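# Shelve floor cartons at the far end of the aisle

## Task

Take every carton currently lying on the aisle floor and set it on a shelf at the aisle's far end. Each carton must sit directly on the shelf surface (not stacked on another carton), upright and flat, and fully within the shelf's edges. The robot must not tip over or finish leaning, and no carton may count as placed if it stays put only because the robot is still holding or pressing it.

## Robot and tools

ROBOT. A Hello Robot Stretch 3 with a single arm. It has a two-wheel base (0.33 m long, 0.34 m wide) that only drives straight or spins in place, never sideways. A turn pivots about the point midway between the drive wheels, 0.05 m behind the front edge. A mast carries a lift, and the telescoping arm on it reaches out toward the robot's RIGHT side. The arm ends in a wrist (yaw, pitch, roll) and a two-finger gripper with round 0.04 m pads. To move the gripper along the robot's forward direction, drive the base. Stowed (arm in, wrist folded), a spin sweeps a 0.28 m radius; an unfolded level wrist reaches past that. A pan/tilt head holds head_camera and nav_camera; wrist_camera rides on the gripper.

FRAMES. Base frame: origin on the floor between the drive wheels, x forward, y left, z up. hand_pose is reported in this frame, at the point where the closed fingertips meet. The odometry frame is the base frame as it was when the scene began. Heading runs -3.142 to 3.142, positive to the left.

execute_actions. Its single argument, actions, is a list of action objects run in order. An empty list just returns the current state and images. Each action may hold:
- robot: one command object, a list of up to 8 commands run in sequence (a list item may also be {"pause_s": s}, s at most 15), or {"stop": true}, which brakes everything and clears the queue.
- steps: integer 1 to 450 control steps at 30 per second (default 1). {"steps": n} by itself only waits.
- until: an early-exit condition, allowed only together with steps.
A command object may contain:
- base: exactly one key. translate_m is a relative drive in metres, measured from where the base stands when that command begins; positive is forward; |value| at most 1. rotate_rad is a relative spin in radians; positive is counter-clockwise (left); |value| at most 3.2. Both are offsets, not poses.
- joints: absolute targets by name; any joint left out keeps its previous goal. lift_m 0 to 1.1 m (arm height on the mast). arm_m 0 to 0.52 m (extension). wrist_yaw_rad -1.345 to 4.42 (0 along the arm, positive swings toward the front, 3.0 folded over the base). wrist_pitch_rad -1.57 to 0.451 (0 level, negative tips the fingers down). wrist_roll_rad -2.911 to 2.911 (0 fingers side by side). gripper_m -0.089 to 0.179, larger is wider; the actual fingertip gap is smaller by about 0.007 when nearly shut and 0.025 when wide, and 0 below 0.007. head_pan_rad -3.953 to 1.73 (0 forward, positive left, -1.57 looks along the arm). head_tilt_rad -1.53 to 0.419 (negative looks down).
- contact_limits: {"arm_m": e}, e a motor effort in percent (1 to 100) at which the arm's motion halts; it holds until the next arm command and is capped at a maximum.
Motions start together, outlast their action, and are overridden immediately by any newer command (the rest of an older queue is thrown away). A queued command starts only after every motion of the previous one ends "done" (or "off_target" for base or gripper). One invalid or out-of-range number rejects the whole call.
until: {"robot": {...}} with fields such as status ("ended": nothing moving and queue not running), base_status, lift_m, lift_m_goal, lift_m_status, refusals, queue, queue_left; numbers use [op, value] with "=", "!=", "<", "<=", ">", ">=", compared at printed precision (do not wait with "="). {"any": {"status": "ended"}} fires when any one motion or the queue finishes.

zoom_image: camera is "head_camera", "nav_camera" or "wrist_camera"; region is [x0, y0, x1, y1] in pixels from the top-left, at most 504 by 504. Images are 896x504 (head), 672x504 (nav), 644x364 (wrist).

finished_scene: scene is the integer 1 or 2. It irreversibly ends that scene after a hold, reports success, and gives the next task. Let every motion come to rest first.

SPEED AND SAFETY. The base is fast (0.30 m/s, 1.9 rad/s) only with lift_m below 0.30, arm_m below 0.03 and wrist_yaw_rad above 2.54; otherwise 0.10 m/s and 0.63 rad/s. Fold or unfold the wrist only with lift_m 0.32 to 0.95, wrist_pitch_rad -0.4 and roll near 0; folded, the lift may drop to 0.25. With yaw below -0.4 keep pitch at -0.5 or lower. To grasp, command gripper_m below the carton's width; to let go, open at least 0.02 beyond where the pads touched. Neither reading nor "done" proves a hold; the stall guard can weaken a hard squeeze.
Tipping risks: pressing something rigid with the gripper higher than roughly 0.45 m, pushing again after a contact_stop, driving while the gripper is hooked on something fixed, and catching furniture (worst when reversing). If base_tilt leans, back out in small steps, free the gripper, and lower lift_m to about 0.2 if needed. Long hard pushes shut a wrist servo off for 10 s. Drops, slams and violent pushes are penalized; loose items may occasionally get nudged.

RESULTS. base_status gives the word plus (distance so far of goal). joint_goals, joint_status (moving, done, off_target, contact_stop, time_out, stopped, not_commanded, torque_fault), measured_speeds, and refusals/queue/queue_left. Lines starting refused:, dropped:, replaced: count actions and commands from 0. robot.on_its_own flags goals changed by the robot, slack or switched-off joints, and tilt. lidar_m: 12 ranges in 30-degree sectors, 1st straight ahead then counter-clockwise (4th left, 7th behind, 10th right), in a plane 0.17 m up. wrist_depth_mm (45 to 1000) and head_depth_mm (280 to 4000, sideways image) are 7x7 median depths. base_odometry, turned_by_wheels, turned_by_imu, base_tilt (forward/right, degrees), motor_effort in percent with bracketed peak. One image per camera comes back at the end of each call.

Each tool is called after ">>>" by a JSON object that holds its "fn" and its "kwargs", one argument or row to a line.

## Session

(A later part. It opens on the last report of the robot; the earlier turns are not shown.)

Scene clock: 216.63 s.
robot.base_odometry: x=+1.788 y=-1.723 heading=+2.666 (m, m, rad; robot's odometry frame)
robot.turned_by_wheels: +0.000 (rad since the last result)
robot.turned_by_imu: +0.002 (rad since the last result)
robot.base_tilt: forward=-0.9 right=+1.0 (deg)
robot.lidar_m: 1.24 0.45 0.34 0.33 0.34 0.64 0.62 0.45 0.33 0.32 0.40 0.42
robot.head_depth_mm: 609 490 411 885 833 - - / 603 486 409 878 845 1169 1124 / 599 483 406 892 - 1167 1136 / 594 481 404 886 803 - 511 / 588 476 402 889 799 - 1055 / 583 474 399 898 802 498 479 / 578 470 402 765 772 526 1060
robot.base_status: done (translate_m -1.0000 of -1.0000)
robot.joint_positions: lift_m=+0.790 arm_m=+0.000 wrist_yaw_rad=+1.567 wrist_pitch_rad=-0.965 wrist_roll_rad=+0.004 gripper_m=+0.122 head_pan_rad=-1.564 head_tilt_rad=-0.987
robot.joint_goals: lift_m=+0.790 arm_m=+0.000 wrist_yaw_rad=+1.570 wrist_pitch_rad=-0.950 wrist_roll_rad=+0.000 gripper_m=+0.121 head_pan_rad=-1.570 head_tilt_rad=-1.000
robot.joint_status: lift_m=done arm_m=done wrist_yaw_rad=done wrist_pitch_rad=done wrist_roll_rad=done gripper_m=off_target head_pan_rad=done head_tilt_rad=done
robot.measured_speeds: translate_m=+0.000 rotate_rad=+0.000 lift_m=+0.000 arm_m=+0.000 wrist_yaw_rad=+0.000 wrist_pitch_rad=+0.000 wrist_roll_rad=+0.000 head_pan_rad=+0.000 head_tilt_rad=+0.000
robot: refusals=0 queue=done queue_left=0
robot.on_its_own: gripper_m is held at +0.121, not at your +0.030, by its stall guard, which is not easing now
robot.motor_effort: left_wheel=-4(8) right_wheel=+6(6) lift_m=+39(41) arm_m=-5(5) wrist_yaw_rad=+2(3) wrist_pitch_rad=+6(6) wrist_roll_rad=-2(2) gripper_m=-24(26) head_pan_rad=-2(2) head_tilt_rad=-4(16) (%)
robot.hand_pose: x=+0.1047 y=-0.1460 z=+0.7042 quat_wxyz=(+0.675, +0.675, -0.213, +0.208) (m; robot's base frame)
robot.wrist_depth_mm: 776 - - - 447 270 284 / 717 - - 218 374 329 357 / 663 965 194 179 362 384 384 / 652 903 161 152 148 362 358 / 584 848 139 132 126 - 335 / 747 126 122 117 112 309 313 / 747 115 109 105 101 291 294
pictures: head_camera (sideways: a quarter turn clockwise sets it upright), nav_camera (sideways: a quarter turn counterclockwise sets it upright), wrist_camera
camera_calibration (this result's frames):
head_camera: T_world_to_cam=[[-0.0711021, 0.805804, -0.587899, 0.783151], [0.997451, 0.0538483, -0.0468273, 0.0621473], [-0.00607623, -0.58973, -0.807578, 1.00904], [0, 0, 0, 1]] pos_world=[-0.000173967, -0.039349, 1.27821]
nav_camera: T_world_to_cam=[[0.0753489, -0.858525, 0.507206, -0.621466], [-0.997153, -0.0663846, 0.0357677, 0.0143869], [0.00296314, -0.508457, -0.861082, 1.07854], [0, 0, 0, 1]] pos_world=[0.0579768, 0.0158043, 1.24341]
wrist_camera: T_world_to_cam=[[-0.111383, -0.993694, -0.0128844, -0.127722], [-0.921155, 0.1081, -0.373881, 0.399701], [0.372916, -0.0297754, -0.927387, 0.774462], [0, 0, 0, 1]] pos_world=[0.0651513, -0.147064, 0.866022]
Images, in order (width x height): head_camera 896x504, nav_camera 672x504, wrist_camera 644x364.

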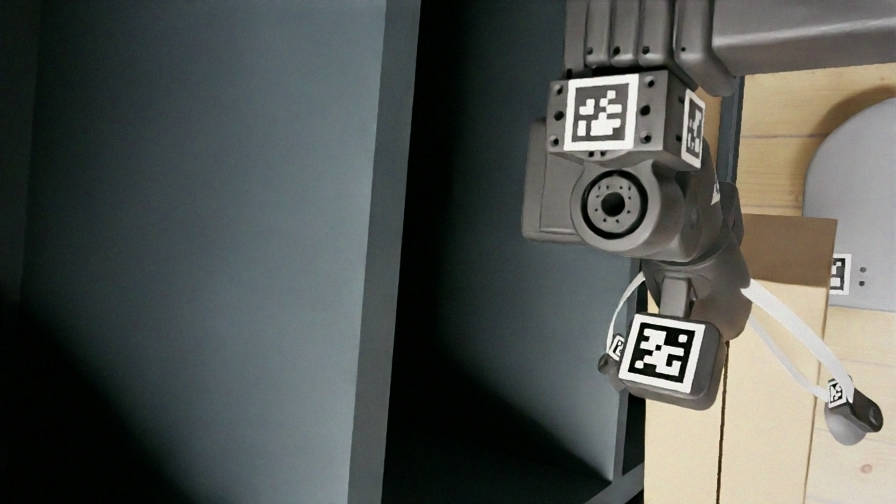

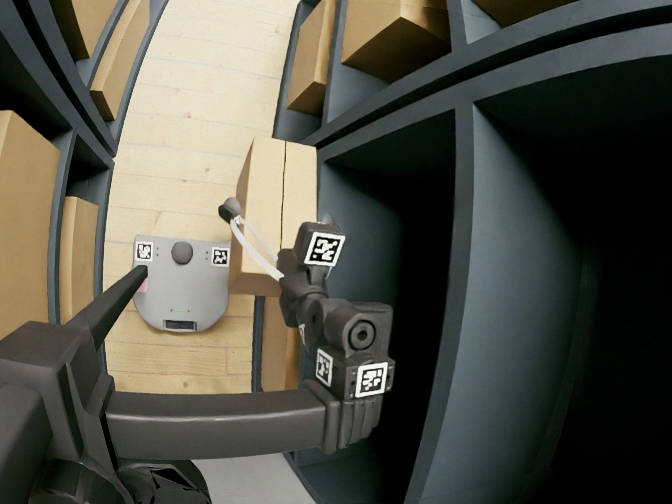

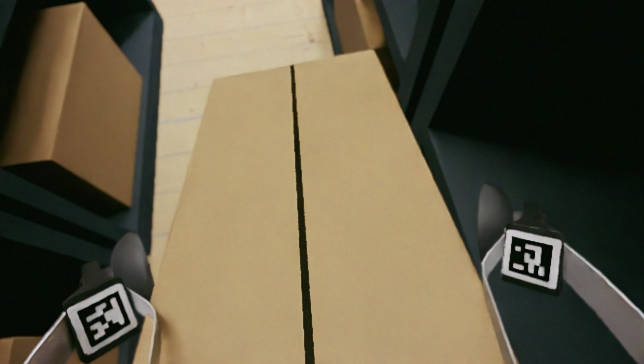

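>>> {"fn": "execute_actions", "kwargs": {
  "actions": [
    {"robot":[{"base":{"translate_m":-0.06}},{"joints":{"arm_m":0.31},"contact_limits":{"arm_m":25}}],"steps":450,"until":{"robot":{"status":"ended"}}},
    {"steps":5}
  ]
}}

Scene clock: 227.40 s.
robot.base_odometry: x=+1.841 y=-1.751 heading=+2.666 (m, m, rad; robot's odometry frame)
robot.turned_by_wheels: +0.000 (rad since the last result)
robot.turned_by_imu: +0.002 (rad since the last result)
robot.base_tilt: forward=-0.8 right=+0.9 (deg)
robot.lidar_m: 1.30 0.45 0.34 0.33 0.34 0.58 0.56 0.45 0.33 0.32 0.46 0.44
robot.head_depth_mm: 606 489 409 - - - - / 599 486 407 - 787 1060 1120 / 594 482 406 - 773 1088 1145 / 589 478 403 884 562 603 1140 / 585 476 400 897 553 620 1096 / 582 473 399 899 587 650 1091 / 577 470 403 872 614 636 1086
robot.base_status: done (translate_m -0.0600 of -0.0600)
robot.joint_positions: lift_m=+0.789 arm_m=+0.096 wrist_yaw_rad=+1.573 wrist_pitch_rad=-0.967 wrist_roll_rad=+0.004 gripper_m=+0.121 head_pan_rad=-1.564 head_tilt_rad=-0.990
robot.joint_goals: lift_m=+0.790 arm_m=+0.096 wrist_yaw_rad=+1.570 wrist_pitch_rad=-0.950 wrist_roll_rad=+0.000 gripper_m=+0.121 head_pan_rad=-1.570 head_tilt_rad=-1.000
robot.joint_status: lift_m=done arm_m=contact_stop wrist_yaw_rad=done wrist_pitch_rad=done wrist_roll_rad=done gripper_m=off_target head_pan_rad=done head_tilt_rad=done
robot.measured_speeds: translate_m=+0.000 rotate_rad=+0.000 lift_m=+0.001 arm_m=-0.003 wrist_yaw_rad=+0.000 wrist_pitch_rad=+0.000 wrist_roll_rad=+0.000 head_pan_rad=+0.000 head_tilt_rad=+0.000
robot: refusals=0 queue=dropped queue_left=0
robot.on_its_own: gripper_m is held at +0.121, not at your +0.030, by its stall guard, which is not easing now; arm_m is slack since a contact_stop, until your next command for it (your +0.310 is given up)
robot.motor_effort: left_wheel=-3(9) right_wheel=+9(14) lift_m=+47(54) arm_m=+2(30) wrist_yaw_rad=-3(15) wrist_pitch_rad=+7(10) wrist_roll_rad=-2(2) gripper_m=-14(26) head_pan_rad=-3(3) head_tilt_rad=-3(4) (%)
robot.contact_limits: arm_m 25 (drawing in: default 30, maximum 49; extending or still: default 41, maximum 66)
robot.hand_pose: x=+0.1043 y=-0.2410 z=+0.7036 quat_wxyz=(+0.675, +0.676, -0.211, +0.210) (m; robot's base frame)
robot.wrist_depth_mm: 814 - - 736 326 344 363 / 776 - - 234 389 407 408 / 758 - 201 192 380 390 380 / 763 952 167 164 167 363 358 / 721 924 144 143 141 - 331 / 796 - 127 126 125 309 313 / 643 774 114 114 113 204 294
pictures: head_camera (sideways: a quarter turn clockwise sets it upright), nav_camera (sideways: a quarter turn counterclockwise sets it upright), wrist_camera
camera_calibration (this result's frames):
head_camera: T_world_to_cam=[[-0.0709177, 0.807203, -0.585998, 0.780673], [0.997463, 0.0537182, -0.0467174, 0.062004], [-0.00623169, -0.587824, -0.808965, 1.01085], [0, 0, 0, 1]] pos_world=[-0.00018384, -0.0392916, 1.27811]
nav_camera: T_world_to_cam=[[0.0751505, -0.859736, 0.50518, -0.618827], [-0.997168, -0.0662284, 0.0356283, 0.0145686], [0.00282637, -0.506427, -0.862278, 1.0801], [0, 0, 0, 1]] pos_world=[0.0579797, 0.0159295, 1.24345]
wrist_camera: T_world_to_cam=[[-0.105956, -0.994288, -0.0127966, -0.222985], [-0.922447, 0.10309, -0.372106, 0.407055], [0.3713, -0.0276228, -0.928102, 0.772475], [0, 0, 0, 1]] pos_world=[0.0650401, -0.242337, 0.86555]
Images, in order (width x height): head_camera 896x504, nav_camera 672x504, wrist_camera 644x364.

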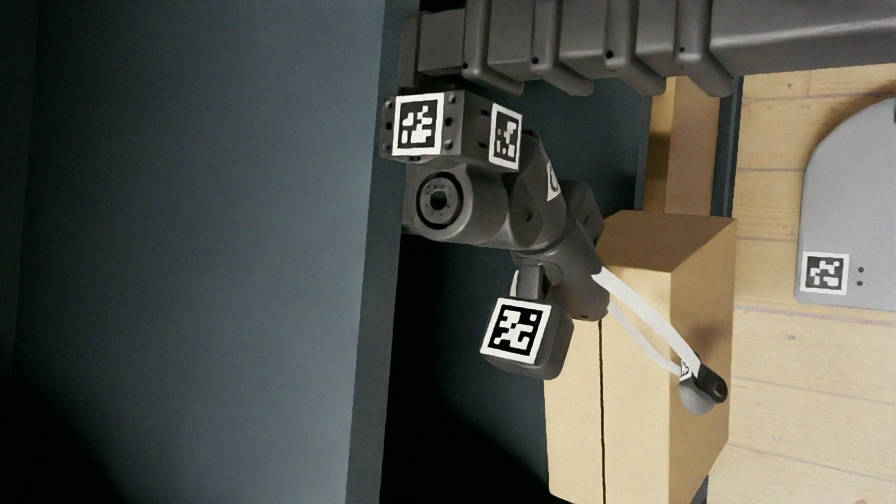

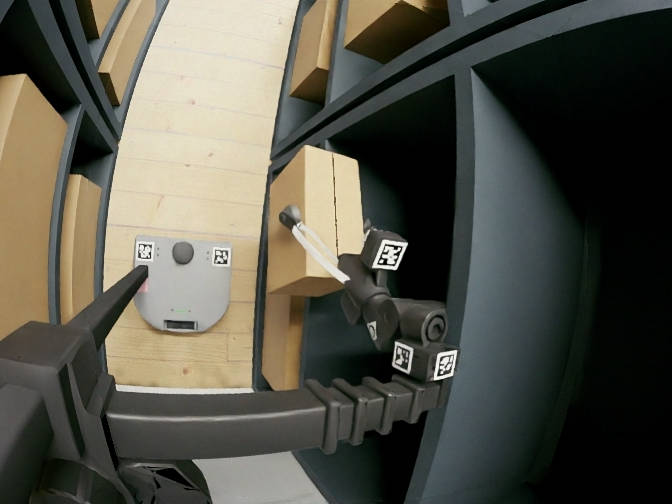

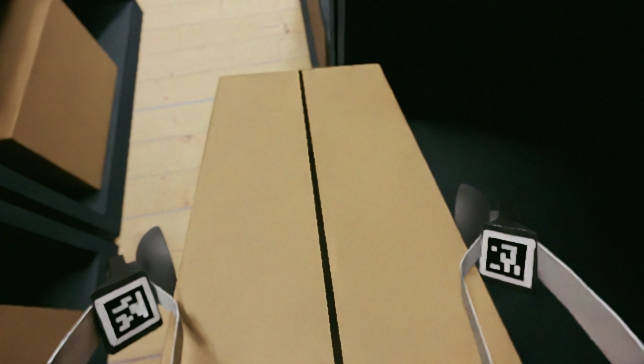

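>>> {"fn": "execute_actions", "kwargs": {
  "actions": [
    {"robot":[{"joints":{"arm_m":0.07}},{"joints":{"lift_m":0.745}},{"joints":{"arm_m":0.2},"contact_limits":{"arm_m":25}}],"steps":450,"until":{"robot":{"status":"ended"}}},
    {"steps":5}
  ]
}}

Scene clock: 233.23 s.
robot.base_odometry: x=+1.841 y=-1.751 heading=+2.667 (m, m, rad; robot's odometry frame)
robot.turned_by_wheels: +0.000 (rad since the last result)
robot.turned_by_imu: -0.019 (rad since the last result)
robot.base_tilt: forward=-0.9 right=+0.9 (deg)
robot.lidar_m: 1.30 0.45 0.34 0.33 0.34 0.58 0.56 0.45 0.33 0.32 0.47 0.19
robot.head_depth_mm: 605 487 409 884 818 - - / 597 484 407 - 800 1084 1119 / 595 481 404 - 784 1099 1145 / 590 478 402 887 769 1160 838 / 583 474 401 899 777 1175 783 / 578 473 399 890 799 1158 793 / 574 469 401 875 798 1143 815
robot.base_status: done (translate_m -0.0600 of -0.0600)
robot.joint_positions: lift_m=+0.745 arm_m=+0.127 wrist_yaw_rad=+1.572 wrist_pitch_rad=-0.961 wrist_roll_rad=+0.004 gripper_m=+0.121 head_pan_rad=-1.564 head_tilt_rad=-0.991
robot.joint_goals: lift_m=+0.745 arm_m=+0.128 wrist_yaw_rad=+1.570 wrist_pitch_rad=-0.950 wrist_roll_rad=+0.000 gripper_m=+0.121 head_pan_rad=-1.570 head_tilt_rad=-1.000
robot.joint_status: lift_m=done arm_m=contact_stop wrist_yaw_rad=done wrist_pitch_rad=done wrist_roll_rad=done gripper_m=off_target head_pan_rad=done head_tilt_rad=done
robot.measured_speeds: translate_m=+0.000 rotate_rad=+0.017 lift_m=+0.000 arm_m=-0.017 wrist_yaw_rad=+0.000 wrist_pitch_rad=+0.024 wrist_roll_rad=+0.000 head_pan_rad=+0.000 head_tilt_rad=+0.000
robot: refusals=0 queue=dropped queue_left=0
robot.on_its_own: gripper_m is held at +0.121, not at your +0.030, by its stall guard, which is not easing now; arm_m is slack since a contact_stop, until your next command for it (your +0.200 is given up)
robot.motor_effort: left_wheel=+1(18) right_wheel=-18(18) lift_m=+31(46) arm_m=+10(30) wrist_yaw_rad=-3(16) wrist_pitch_rad=+4(7) wrist_roll_rad=-2(5) gripper_m=+2(16) head_pan_rad=-2(3) head_tilt_rad=-3(4) (%)
robot.contact_limits: arm_m 25 (drawing in: default 30, maximum 49; extending or still: default 41, maximum 66)
robot.hand_pose: x=+0.1056 y=-0.2722 z=+0.6599 quat_wxyz=(+0.674, +0.675, -0.213, +0.211) (m; robot's base frame)
robot.wrist_depth_mm: 877 - - 331 337 358 380 / 849 - - 376 372 367 361 / 821 - - 360 342 341 335 / 821 926 913 645 319 314 310 / 739 872 511 837 298 295 289 / 752 817 459 791 279 271 276 / 690 759 418 729 262 259 256
pictures: head_camera (sideways: a quarter turn clockwise sets it upright), nav_camera (sideways: a quarter turn counterclockwise sets it upright), wrist_camera
camera_calibration (this result's frames):
head_camera: T_world_to_cam=[[-0.070363, 0.808137, -0.584777, 0.779079], [0.997499, 0.0530964, -0.0466467, 0.0619117], [-0.00664741, -0.586597, -0.809852, 1.012], [0, 0, 0, 1]] pos_world=[-0.000211336, -0.0392512, 1.27805]
nav_camera: T_world_to_cam=[[0.0745586, -0.86055, 0.50388, -0.617129], [-0.997214, -0.0655901, 0.0355388, 0.0146855], [0.00246664, -0.505126, -0.863042, 1.08109], [0, 0, 0, 1]] pos_world=[0.0579902, 0.0159818, 1.24347]
wrist_camera: T_world_to_cam=[[-0.106738, -0.994193, -0.0137162, -0.253716], [-0.92015, 0.103997, -0.377503, 0.398808], [0.376737, -0.0276729, -0.925907, 0.728559], [0, 0, 0, 1]] pos_world=[0.0654065, -0.273556, 0.821649]
Images, in order (width x height): head_camera 896x504, nav_camera 672x504, wrist_camera 644x364.

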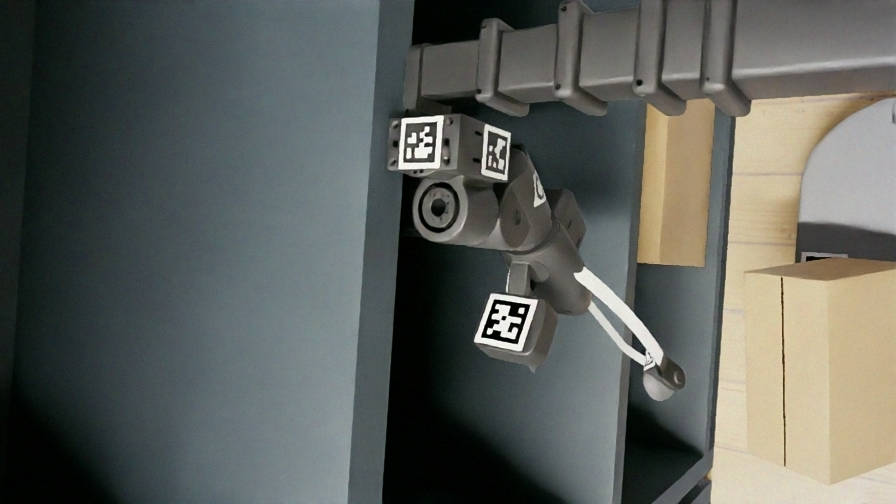

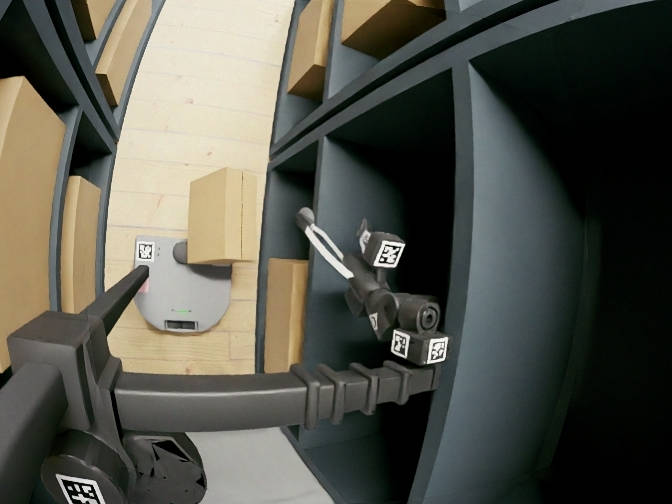

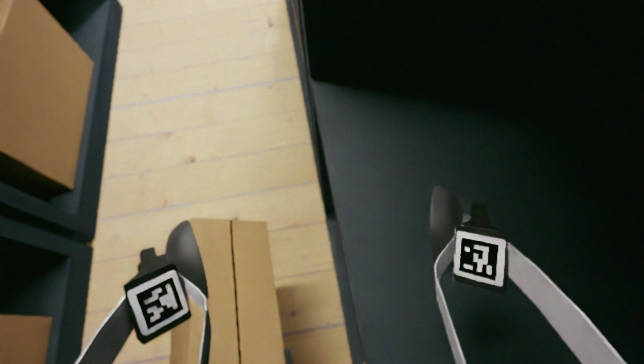

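>>> {"fn": "execute_actions", "kwargs": {
  "actions": [
    {"robot":[{"joints":{"arm_m":0.0,"gripper_m":0.179}},{"base":{"translate_m":-0.3},"joints":{"head_pan_rad":-0.5,"head_tilt_rad":-1.2}}],"steps":450,"until":{"robot":{"status":"ended"}}},
    {"steps":5}
  ]
}}

Scene clock: 252.67 s.
robot.base_odometry: x=+2.082 y=-1.875 heading=+2.667 (m, m, rad; robot's odometry frame)
robot.turned_by_wheels: +0.000 (rad since the last result)
robot.turned_by_imu: +0.005 (rad since the last result)
robot.base_tilt: forward=-0.8 right=+0.9 (deg)
robot.lidar_m: 0.71 0.47 0.34 0.33 0.39 0.30 0.29 0.30 0.33 0.32 0.33 0.66
robot.head_depth_mm: 418 945 881 808 749 - 1009 / 460 932 879 815 963 1160 1103 / 707 894 890 1281 1241 1179 - / 703 863 1142 1350 1278 1190 - / 997 1299 1463 1370 1267 1190 - / 1449 1618 1493 1350 1260 1170 1090 / 1825 1636 1292 1346 1258 1164 1010
robot.base_status: time_out (translate_m -0.2714 of -0.2714)
robot.joint_positions: lift_m=+0.745 arm_m=+0.000 wrist_yaw_rad=+1.572 wrist_pitch_rad=-0.959 wrist_roll_rad=+0.004 gripper_m=+0.179 head_pan_rad=-0.503 head_tilt_rad=-1.190
robot.joint_goals: lift_m=+0.745 arm_m=+0.000 wrist_yaw_rad=+1.570 wrist_pitch_rad=-0.950 wrist_roll_rad=+0.000 gripper_m=+0.179 head_pan_rad=-0.500 head_tilt_rad=-1.200
robot.joint_status: lift_m=done arm_m=done wrist_yaw_rad=done wrist_pitch_rad=done wrist_roll_rad=done gripper_m=done head_pan_rad=done head_tilt_rad=done
robot.measured_speeds: translate_m=+0.000 rotate_rad=+0.000 lift_m=+0.000 arm_m=+0.000 wrist_yaw_rad=+0.000 wrist_pitch_rad=+0.000 wrist_roll_rad=+0.000 head_pan_rad=+0.000 head_tilt_rad=+0.000
robot: refusals=0 queue=dropped queue_left=0
robot.motor_effort: left_wheel=+0(93) right_wheel=+1(100) lift_m=+33(35) arm_m=-4(6) wrist_yaw_rad=-2(3) wrist_pitch_rad=+4(6) wrist_roll_rad=-2(2) gripper_m=+0(100) head_pan_rad=+1(36) head_tilt_rad=-3(16) (%)
robot.hand_pose: x=+0.1060 y=-0.1454 z=+0.6600 quat_wxyz=(+0.674, +0.675, -0.214, +0.211) (m; robot's base frame)
robot.wrist_depth_mm: 721 - - - 425 399 397 / 660 - 953 - 411 370 363 / 745 939 997 973 861 340 333 / 616 887 911 915 810 319 311 / 596 851 858 851 599 313 293 / 550 812 809 808 663 304 270 / - 747 750 756 682 423 257
pictures: head_camera (sideways: a quarter turn clockwise sets it upright), nav_camera (sideways: a quarter turn counterclockwise sets it upright), wrist_camera
camera_calibration (this result's frames):
head_camera: T_world_to_cam=[[-0.827237, 0.380886, -0.413044, 0.559989], [0.432913, 0.900698, -0.036458, 0.0520803], [0.358142, -0.208972, -0.909981, 1.13991], [0, 0, 0, 1]] pos_world=[0.0324472, -0.021991, 1.2705]
nav_camera: T_world_to_cam=[[0.860092, -0.394561, 0.323364, -0.386801], [-0.424011, -0.905362, 0.0230953, 0.0273966], [0.283649, -0.156974, -0.945993, 1.18714], [0, 0, 0, 1]] pos_world=[0.00757081, 0.0585369, 1.24747]
wrist_camera: T_world_to_cam=[[-0.10734, -0.994128, -0.0137269, -0.127486], [-0.919547, 0.104518, -0.378826, 0.386833], [0.378036, -0.0280407, -0.925366, 0.7315], [0, 0, 0, 1]] pos_world=[0.065494, -0.146657, 0.821698]
Images, in order (width x height): head_camera 896x504, nav_camera 672x504, wrist_camera 644x364.

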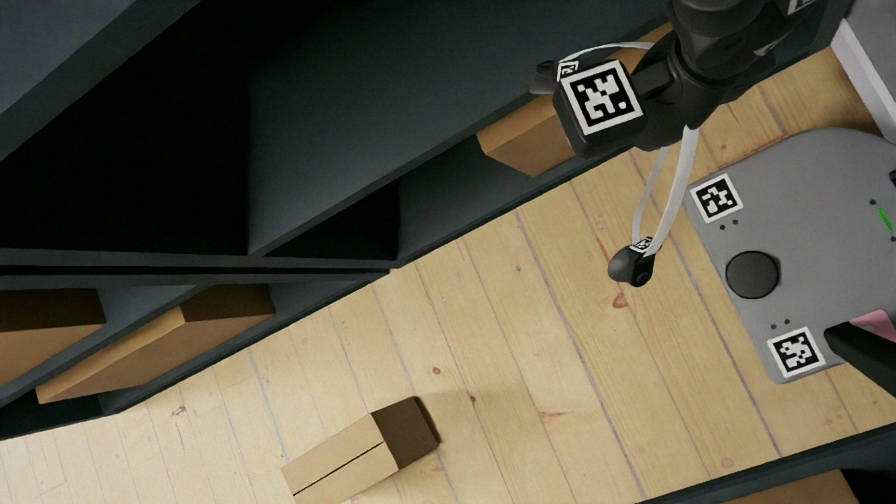

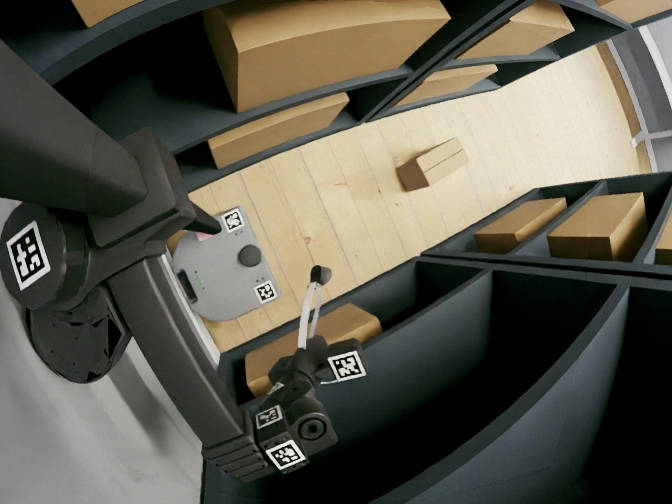

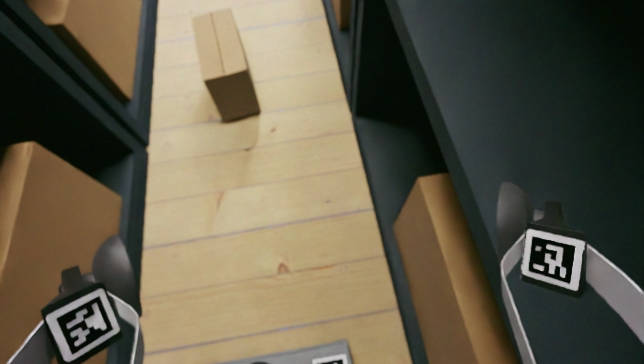

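>>> {"fn": "execute_actions", "kwargs": {
  "actions": [
    {"robot":[{"base":{"translate_m":0.05},"joints":{"lift_m":0.35,"wrist_pitch_rad":-0.6,"wrist_yaw_rad":1.85,"head_pan_rad":-0.2}},{"base":{"rotate_rad":0.35}},{"base":{"translate_m":0.35}},{"base":{"rotate_rad":-0.35}},{"base":{"translate_m":0.15}}],"steps":450,"until":{"robot":{"status":"ended"}}},
    {"steps":5}
  ]
}}

Scene clock: 278.70 s.
robot.base_odometry: x=+1.557 y=-1.740 heading=+2.667 (m, m, rad; robot's odometry frame)
robot.turned_by_wheels: +0.000 (rad since the last result)
robot.turned_by_imu: -0.003 (rad since the last result)
robot.base_tilt: forward=-0.8 right=+1.0 (deg)
robot.lidar_m: 0.18 0.32 0.20 0.24 0.23 0.29 0.80 0.63 0.52 0.42 0.44 0.18
robot.head_depth_mm: 1002 928 1068 1120 1202 1128 1094 / 1142 1331 1311 1332 1264 1198 - / 1859 1665 1515 1383 1272 1200 - / 1860 1656 1503 1383 1096 1192 - / 1832 1652 1506 1372 1262 1187 - / 1841 1644 1466 1332 1222 1091 1044 / 1792 1174 899 820 747 698 637
robot.base_status: done (translate_m +0.1500 of +0.1500)
robot.joint_positions: lift_m=+0.350 arm_m=+0.000 wrist_yaw_rad=+1.847 wrist_pitch_rad=-0.617 wrist_roll_rad=+0.004 gripper_m=+0.179 head_pan_rad=-0.207 head_tilt_rad=-1.190
robot.joint_goals: lift_m=+0.350 arm_m=+0.000 wrist_yaw_rad=+1.850 wrist_pitch_rad=-0.600 wrist_roll_rad=+0.000 gripper_m=+0.179 head_pan_rad=-0.200 head_tilt_rad=-1.200
robot.joint_status: lift_m=done arm_m=done wrist_yaw_rad=done wrist_pitch_rad=done wrist_roll_rad=done gripper_m=done head_pan_rad=done head_tilt_rad=done
robot.measured_speeds: translate_m=+0.000 rotate_rad=+0.000 lift_m=+0.000 arm_m=+0.000 wrist_yaw_rad=+0.000 wrist_pitch_rad=+0.000 wrist_roll_rad=+0.000 head_pan_rad=+0.000 head_tilt_rad=+0.000
robot: refusals=0 queue=done queue_left=0
robot.motor_effort: left_wheel=+3(8) right_wheel=-5(12) lift_m=+29(31) arm_m=-4(4) wrist_yaw_rad=+2(3) wrist_pitch_rad=+7(7) wrist_roll_rad=-2(2) gripper_m=+0(2) head_pan_rad=+3(21) head_tilt_rad=-3(3) (%)
robot.hand_pose: x=+0.1663 y=-0.0922 z=+0.3210 quat_wxyz=(+0.577, +0.668, -0.236, +0.407) (m; robot's base frame)
robot.wrist_depth_mm: 387 463 948 - - 832 471 / 348 465 820 949 905 753 472 / 350 467 724 779 732 674 467 / 354 473 654 399 620 612 465 / 367 478 577 348 531 529 430 / 438 496 510 305 468 471 426 / - 458 455 296 419 426 405
pictures: head_camera (sideways: a quarter turn clockwise sets it upright), nav_camera (sideways: a quarter turn counterclockwise sets it upright), wrist_camera
camera_calibration (this result's frames):
head_camera: T_world_to_cam=[[-0.902407, 0.122706, -0.413044, 0.560447], [0.151013, 0.987859, -0.036458, 0.0537999], [0.403556, -0.0952749, -0.909981, 1.13964], [0, 0, 0, 1]] pos_world=[0.0377207, -0.0133383, 1.2705]
nav_camera: T_world_to_cam=[[0.937823, -0.12619, 0.323364, -0.387275], [-0.141137, -0.989721, 0.0230953, 0.0256711], [0.317125, -0.0672979, -0.945993, 1.18693], [0, 0, 0, 1]] pos_world=[-0.00958776, 0.0564148, 1.24747]
wrist_camera: T_world_to_cam=[[0.178065, -0.982788, -0.0492038, -0.107814], [-0.739445, -0.100649, -0.665651, 0.351537], [0.649241, 0.154913, -0.744639, 0.310144], [0, 0, 0, 1]] pos_world=[0.0777818, -0.118621, 0.459642]
Images, in order (width x height): head_camera 896x504, nav_camera 672x504, wrist_camera 644x364.

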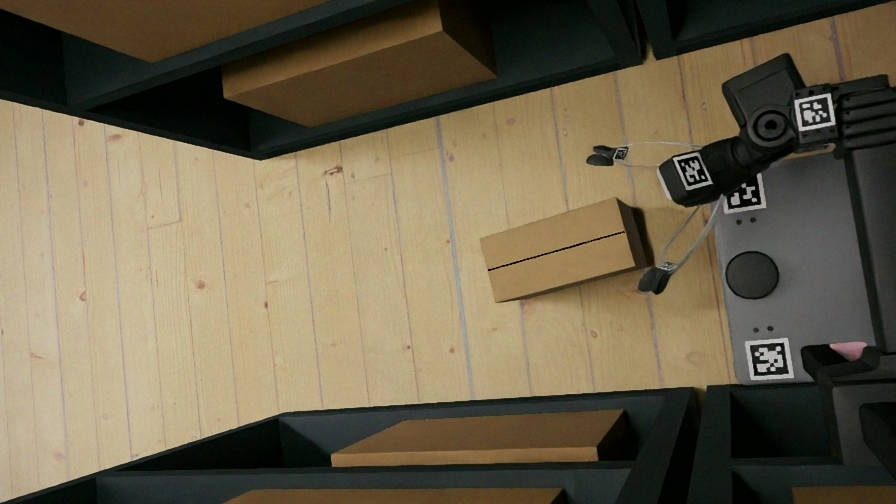

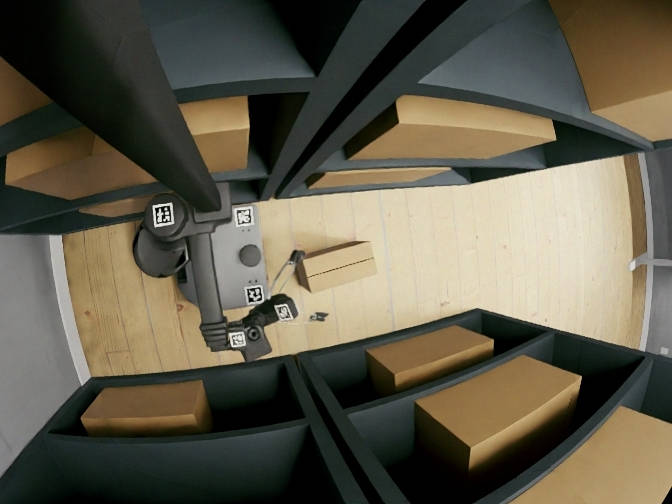

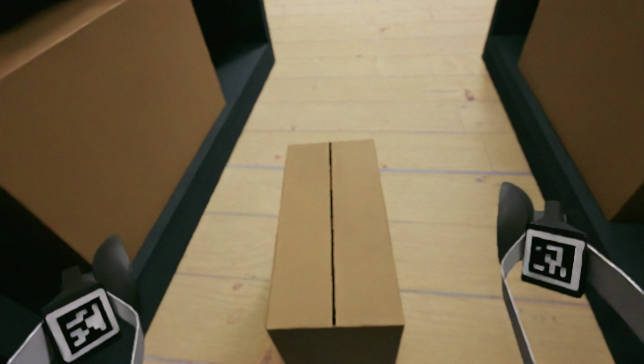

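>>> {"fn": "execute_actions", "kwargs": {
  "actions": [
    {"robot":[{"base":{"translate_m":0.16}},{"joints":{"lift_m":0.155}}],"steps":450,"until":{"robot":{"status":"ended"}}},
    {"steps":5}
  ]
}}

Scene clock: 287.57 s.
robot.base_odometry: x=+1.415 y=-1.667 heading=+2.667 (m, m, rad; robot's odometry frame)
robot.turned_by_wheels: +0.000 (rad since the last result)
robot.turned_by_imu: -0.001 (rad since the last result)
robot.base_tilt: forward=-0.8 right=+1.0 (deg)
robot.lidar_m: 0.16 0.30 0.22 0.19 0.20 0.31 0.95 0.63 0.61 0.42 0.15 -
robot.head_depth_mm: 923 978 1068 1053 1175 1148 1101 / 1866 1269 1382 1339 1262 1194 1101 / 1855 1675 1519 1374 1270 1193 - / 1848 1671 1504 1376 1106 1034 - / 1835 1643 1502 1367 1272 1185 - / 1844 1656 1492 1330 1220 1093 - / 1818 1114 903 821 746 690 650
robot.base_status: done (translate_m +0.1600 of +0.1600)
robot.joint_positions: lift_m=+0.168 arm_m=+0.000 wrist_yaw_rad=+1.863 wrist_pitch_rad=-0.565 wrist_roll_rad=+0.029 gripper_m=+0.179 head_pan_rad=-0.207 head_tilt_rad=-1.190
robot.joint_goals: lift_m=+0.168 arm_m=+0.000 wrist_yaw_rad=+1.850 wrist_pitch_rad=-0.600 wrist_roll_rad=+0.000 gripper_m=+0.179 head_pan_rad=-0.200 head_tilt_rad=-1.200
robot.joint_status: lift_m=contact_stop arm_m=done wrist_yaw_rad=done wrist_pitch_rad=done wrist_roll_rad=done gripper_m=done head_pan_rad=done head_tilt_rad=done
robot.measured_speeds: translate_m=+0.000 rotate_rad=+0.000 lift_m=+0.002 arm_m=+0.000 wrist_yaw_rad=+0.000 wrist_pitch_rad=+0.000 wrist_roll_rad=+0.000 head_pan_rad=+0.000 head_tilt_rad=+0.000
robot: refusals=0 queue=dropped queue_left=0
robot.on_its_own: lift_m is slack since a contact_stop, until your next command for it (your +0.155 is given up)
robot.motor_effort: left_wheel=+4(8) right_wheel=-2(6) lift_m=+31(31) arm_m=-4(4) wrist_yaw_rad=-13(12) wrist_pitch_rad=-16(22) wrist_roll_rad=-14(15) gripper_m=-1(0) head_pan_rad=+4(2) head_tilt_rad=-3(3) (%)
robot.hand_pose: x=+0.1736 y=-0.0866 z=+0.1493 quat_wxyz=(+0.560, +0.669, -0.255, +0.418) (m; robot's base frame)
robot.wrist_depth_mm: 340 454 745 888 802 700 490 / 341 453 632 645 584 569 460 / 343 432 222 194 200 463 425 / 344 429 170 161 160 393 374 / 322 387 143 137 134 342 327 / 310 128 124 120 116 295 282 / - 113 110 106 103 262 256
pictures: head_camera (sideways: a quarter turn clockwise sets it upright), nav_camera (sideways: a quarter turn counterclockwise sets it upright), wrist_camera
camera_calibration (this result's frames):
head_camera: T_world_to_cam=[[-0.902411, 0.122674, -0.413044, 0.560447], [0.150977, 0.987865, -0.036458, 0.0538001], [0.403559, -0.0952604, -0.909981, 1.13964], [0, 0, 0, 1]] pos_world=[0.0377212, -0.0133372, 1.2705]
nav_camera: T_world_to_cam=[[0.937827, -0.126157, 0.323364, -0.387276], [-0.141101, -0.989726, 0.0230953, 0.0256709], [0.317128, -0.0672865, -0.945993, 1.18693], [0, 0, 0, 1]] pos_world=[-0.00958979, 0.0564142, 1.24747]
wrist_camera: T_world_to_cam=[[0.183168, -0.980215, -0.0750187, -0.108903], [-0.708956, -0.0788423, -0.700832, 0.245035], [0.681051, 0.181555, -0.709371, 0.168278], [0, 0, 0, 1]] pos_world=[0.0790604, -0.117981, 0.28293]
Images, in order (width x height): head_camera 896x504, nav_camera 672x504, wrist_camera 644x364.

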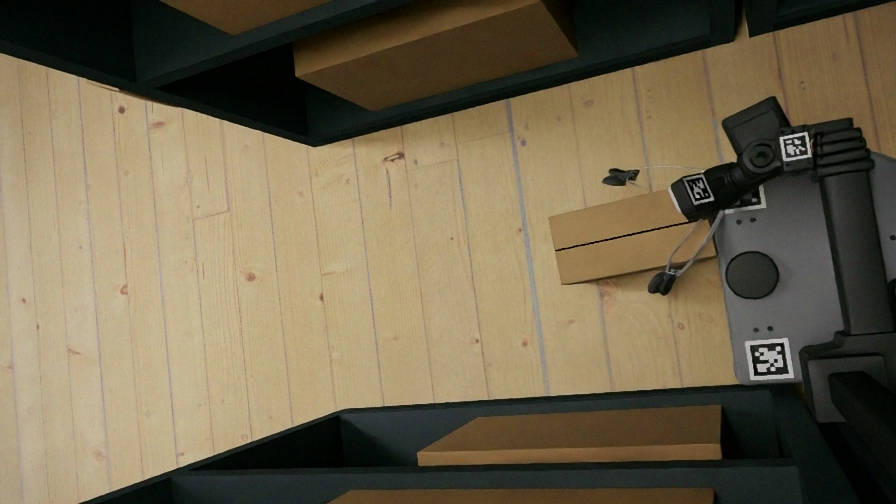

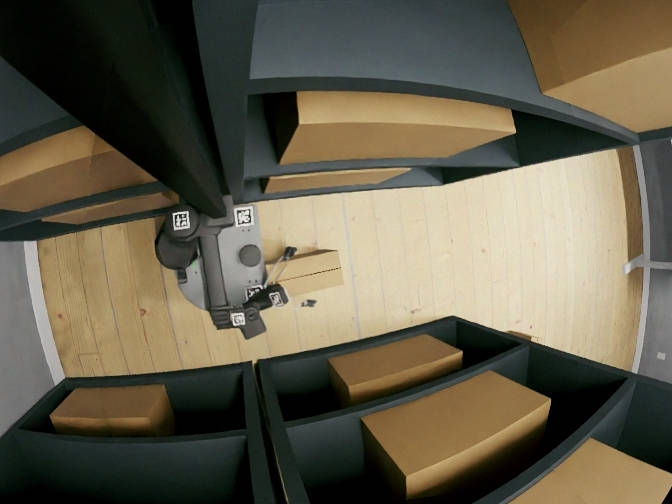

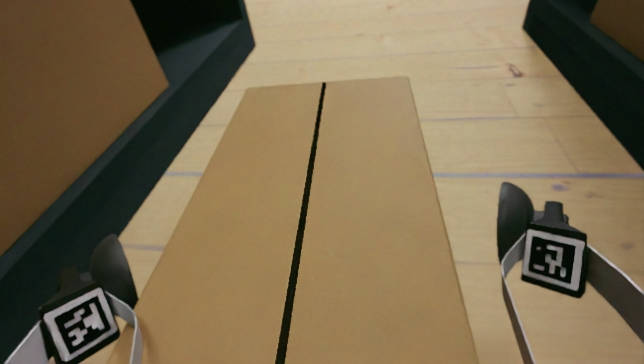

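>>> {"fn": "execute_actions", "kwargs": {
  "actions": [
    {"robot":[{"joints":{"gripper_m":0.03}},{"pause_s":1},{"joints":{"lift_m":0.76,"head_pan_rad":-1.3,"head_tilt_rad":-1.0}},{"joints":{"wrist_yaw_rad":1.57}},{"base":{"rotate_rad":-0.3}},{"base":{"translate_m":-0.33}},{"base":{"rotate_rad":0.3}}],"steps":450,"until":{"robot":{"status":"ended"}}},
    {"steps":200,"until":{"robot":{"status":"ended"}}},
    {"steps":5}
  ]
}}

Scene clock: 311.77 s.
robot.base_odometry: x=+1.651 y=-1.897 heading=+2.669 (m, m, rad; robot's odometry frame)
robot.turned_by_wheels: +0.002 (rad since the last result)
robot.turned_by_imu: +0.157 (rad since the last result)
robot.base_tilt: forward=-0.8 right=+0.9 (deg)
robot.lidar_m: 0.52 0.29 0.21 0.21 0.23 0.36 0.66 0.55 0.45 0.55 0.48 0.75
robot.head_depth_mm: 594 482 990 912 815 - 1110 / 589 480 1024 907 825 - 1119 / 534 485 929 902 1241 - 1136 / 432 492 649 847 1225 - - / 441 520 645 869 1161 476 1053 / 520 790 962 1118 558 496 1090 / 541 769 841 1150 565 516 1081
robot.base_status: done (rotate_rad +0.2998 of +0.3000)
robot.joint_positions: lift_m=+0.760 arm_m=+0.000 wrist_yaw_rad=+1.571 wrist_pitch_rad=-0.624 wrist_roll_rad=+0.003 gripper_m=+0.103 head_pan_rad=-1.297 head_tilt_rad=-0.997
robot.joint_goals: lift_m=+0.760 arm_m=+0.000 wrist_yaw_rad=+1.570 wrist_pitch_rad=-0.600 wrist_roll_rad=+0.000 gripper_m=+0.102 head_pan_rad=-1.300 head_tilt_rad=-1.000
robot.joint_status: lift_m=done arm_m=done wrist_yaw_rad=done wrist_pitch_rad=done wrist_roll_rad=done gripper_m=off_target head_pan_rad=done head_tilt_rad=done
robot.measured_speeds: translate_m=+0.000 rotate_rad=+0.000 lift_m=+0.000 arm_m=+0.000 wrist_yaw_rad=+0.000 wrist_pitch_rad=+0.000 wrist_roll_rad=+0.000 head_pan_rad=+0.000 head_tilt_rad=+0.000
robot: refusals=0 queue=done queue_left=0
robot.on_its_own: gripper_m is held at +0.102, not at your +0.030, by its stall guard, which is not easing now
robot.motor_effort: left_wheel=-4(68) right_wheel=+6(100) lift_m=+37(42) arm_m=-2(4) wrist_yaw_rad=-1(15) wrist_pitch_rad=+10(22) wrist_roll_rad=-1(14) gripper_m=-24(100) head_pan_rad=-2(34) head_tilt_rad=-1(11) (%)
robot.hand_pose: x=+0.1725 y=-0.1453 z=+0.7293 quat_wxyz=(+0.629, +0.630, -0.323, +0.321) (m; robot's base frame)
robot.wrist_depth_mm: 400 574 - - - 586 407 / 396 562 - - - 595 454 / 402 555 919 222 222 747 484 / 439 517 202 177 172 681 433 / 362 656 155 147 141 - 372 / 386 - 132 126 121 777 374 / 349 119 114 110 106 534 426
pictures: head_camera (sideways: a quarter turn clockwise sets it upright), nav_camera (sideways: a quarter turn counterclockwise sets it upright), wrist_camera
camera_calibration (this result's frames):
head_camera: T_world_to_cam=[[-0.282663, 0.764063, -0.579922, 0.774048], [0.94781, 0.315448, -0.0463656, 0.0618485], [0.147509, -0.562761, -0.813352, 1.01561], [0, 0, 0, 1]] pos_world=[0.0103622, -0.0393838, 1.27781]
nav_camera: T_world_to_cam=[[0.300448, -0.81303, 0.498712, -0.611775], [-0.944246, -0.327356, 0.035183, 0.0148258], [0.134652, -0.481478, -0.866053, 1.0842], [0, 0, 0, 1]] pos_world=[0.0518161, 0.0294808, 1.24355]
wrist_camera: T_world_to_cam=[[-0.0966853, -0.994182, -0.0474735, -0.0965555], [-0.743758, 0.103863, -0.66033, 0.649072], [0.661419, -0.0285355, -0.749473, 0.593196], [0, 0, 0, 1]] pos_world=[0.0810661, -0.146481, 0.868603]
Images, in order (width x height): head_camera 896x504, nav_camera 672x504, wrist_camera 644x364.

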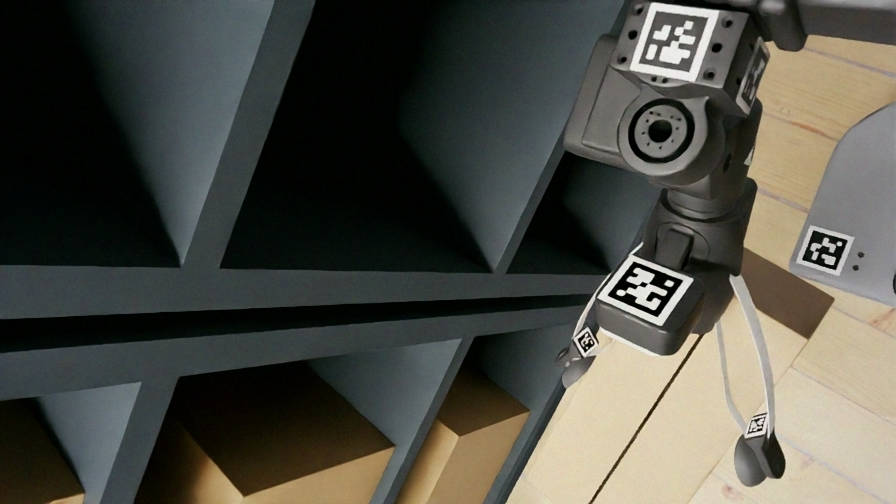

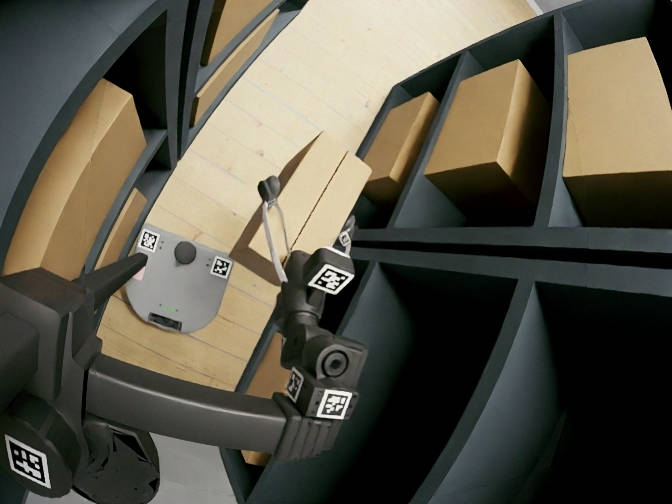

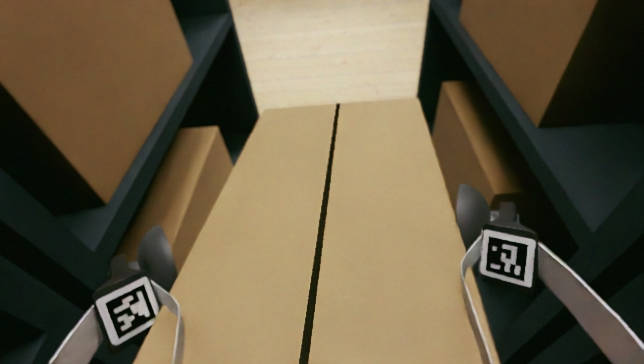

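>>> {"fn": "execute_actions", "kwargs": {
  "actions": [
    {"robot":[{"base":{"rotate_rad":-0.157},"joints":{"head_pan_rad":-1.2}},{"base":{"translate_m":-0.2}}],"steps":450,"until":{"robot":{"status":"ended"}}},
    {"steps":5}
  ]
}}

Scene clock: 318.93 s.
robot.base_odometry: x=+1.813 y=-2.015 heading=+2.512 (m, m, rad; robot's odometry frame)
robot.turned_by_wheels: -0.157 (rad since the last result)
robot.turned_by_imu: -0.156 (rad since the last result)
robot.base_tilt: forward=-0.8 right=+0.9 (deg)
robot.lidar_m: 0.82 0.30 0.22 0.21 0.22 0.45 0.46 0.48 0.45 0.44 0.60 0.60
robot.head_depth_mm: 596 483 995 910 815 - 1097 / 590 478 1024 906 826 - 1108 / 585 478 1042 905 997 - 1132 / 580 489 1039 897 1282 - 604 / 575 505 1009 911 1289 482 1063 / 572 694 858 929 560 502 1088 / 545 619 736 1006 565 1157 1081
robot.base_status: done (translate_m -0.2000 of -0.2000)
robot.joint_positions: lift_m=+0.760 arm_m=+0.000 wrist_yaw_rad=+1.571 wrist_pitch_rad=-0.624 wrist_roll_rad=+0.003 gripper_m=+0.103 head_pan_rad=-1.207 head_tilt_rad=-0.997
robot.joint_goals: lift_m=+0.760 arm_m=+0.000 wrist_yaw_rad=+1.570 wrist_pitch_rad=-0.600 wrist_roll_rad=+0.000 gripper_m=+0.102 head_pan_rad=-1.200 head_tilt_rad=-1.000
robot.joint_status: lift_m=done arm_m=done wrist_yaw_rad=done wrist_pitch_rad=done wrist_roll_rad=done gripper_m=off_target head_pan_rad=done head_tilt_rad=done
robot.measured_speeds: translate_m=+0.000 rotate_rad=+0.000 lift_m=+0.000 arm_m=+0.000 wrist_yaw_rad=+0.000 wrist_pitch_rad=+0.000 wrist_roll_rad=+0.000 head_pan_rad=+0.000 head_tilt_rad=+0.000
robot: refusals=0 queue=done queue_left=0
robot.on_its_own: gripper_m is held at +0.102, not at your +0.030, by its stall guard, which is not easing now
robot.motor_effort: left_wheel=+3(8) right_wheel=-5(11) lift_m=+37(37) arm_m=-2(2) wrist_yaw_rad=-1(0) wrist_pitch_rad=+10(11) wrist_roll_rad=-1(1) gripper_m=-25(24) head_pan_rad=+3(11) head_tilt_rad=-1(1) (%)
robot.hand_pose: x=+0.1725 y=-0.1453 z=+0.7293 quat_wxyz=(+0.629, +0.630, -0.323, +0.321) (m; robot's base frame)
robot.wrist_depth_mm: 517 821 - - 742 405 383 / 516 758 - - 716 441 436 / 468 880 - 222 221 481 480 / 449 788 201 177 171 460 429 / 462 619 156 147 141 - 377 / 415 - 132 126 121 775 340 / 674 119 114 110 106 718 694
pictures: head_camera (sideways: a quarter turn clockwise sets it upright), nav_camera (sideways: a quarter turn counterclockwise sets it upright), wrist_camera
camera_calibration (this result's frames):
head_camera: T_world_to_cam=[[-0.350003, 0.735655, -0.579922, 0.774459], [0.915724, 0.399124, -0.0463656, 0.0620442], [0.197352, -0.547276, -0.813352, 1.01531], [0, 0, 0, 1]] pos_world=[0.0138747, -0.0388434, 1.27781]
nav_camera: T_world_to_cam=[[0.372105, -0.782831, 0.498712, -0.612212], [-0.911107, -0.410665, 0.035183, 0.0146237], [0.177261, -0.467472, -0.866053, 1.08394], [0, 0, 0, 1]] pos_world=[0.0489899, 0.0334594, 1.24355]
wrist_camera: T_world_to_cam=[[-0.0966858, -0.994182, -0.047474, -0.0965554], [-0.743758, 0.103864, -0.66033, 0.649072], [0.661419, -0.0285353, -0.749473, 0.593196], [0, 0, 0, 1]] pos_world=[0.0810661, -0.146482, 0.868603]
Images, in order (width x height): head_camera 896x504, nav_camera 672x504, wrist_camera 644x364.

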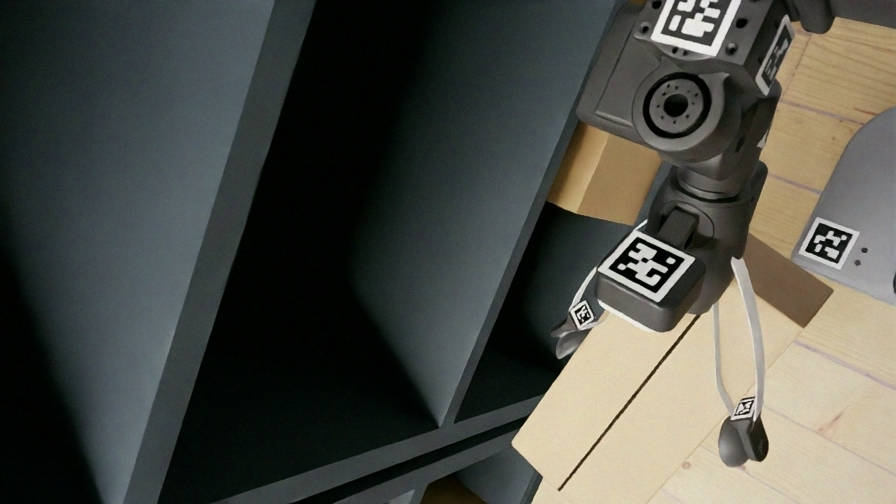

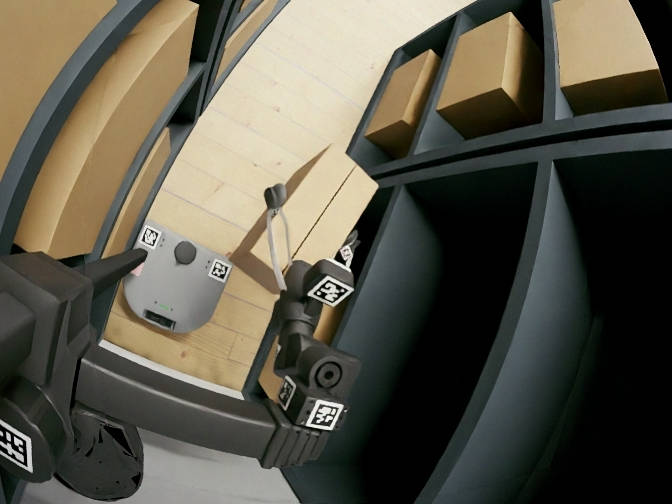

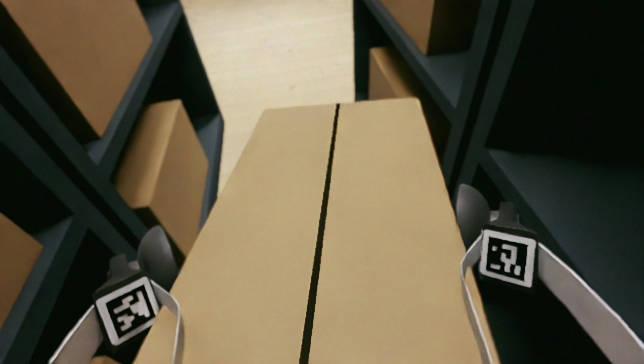

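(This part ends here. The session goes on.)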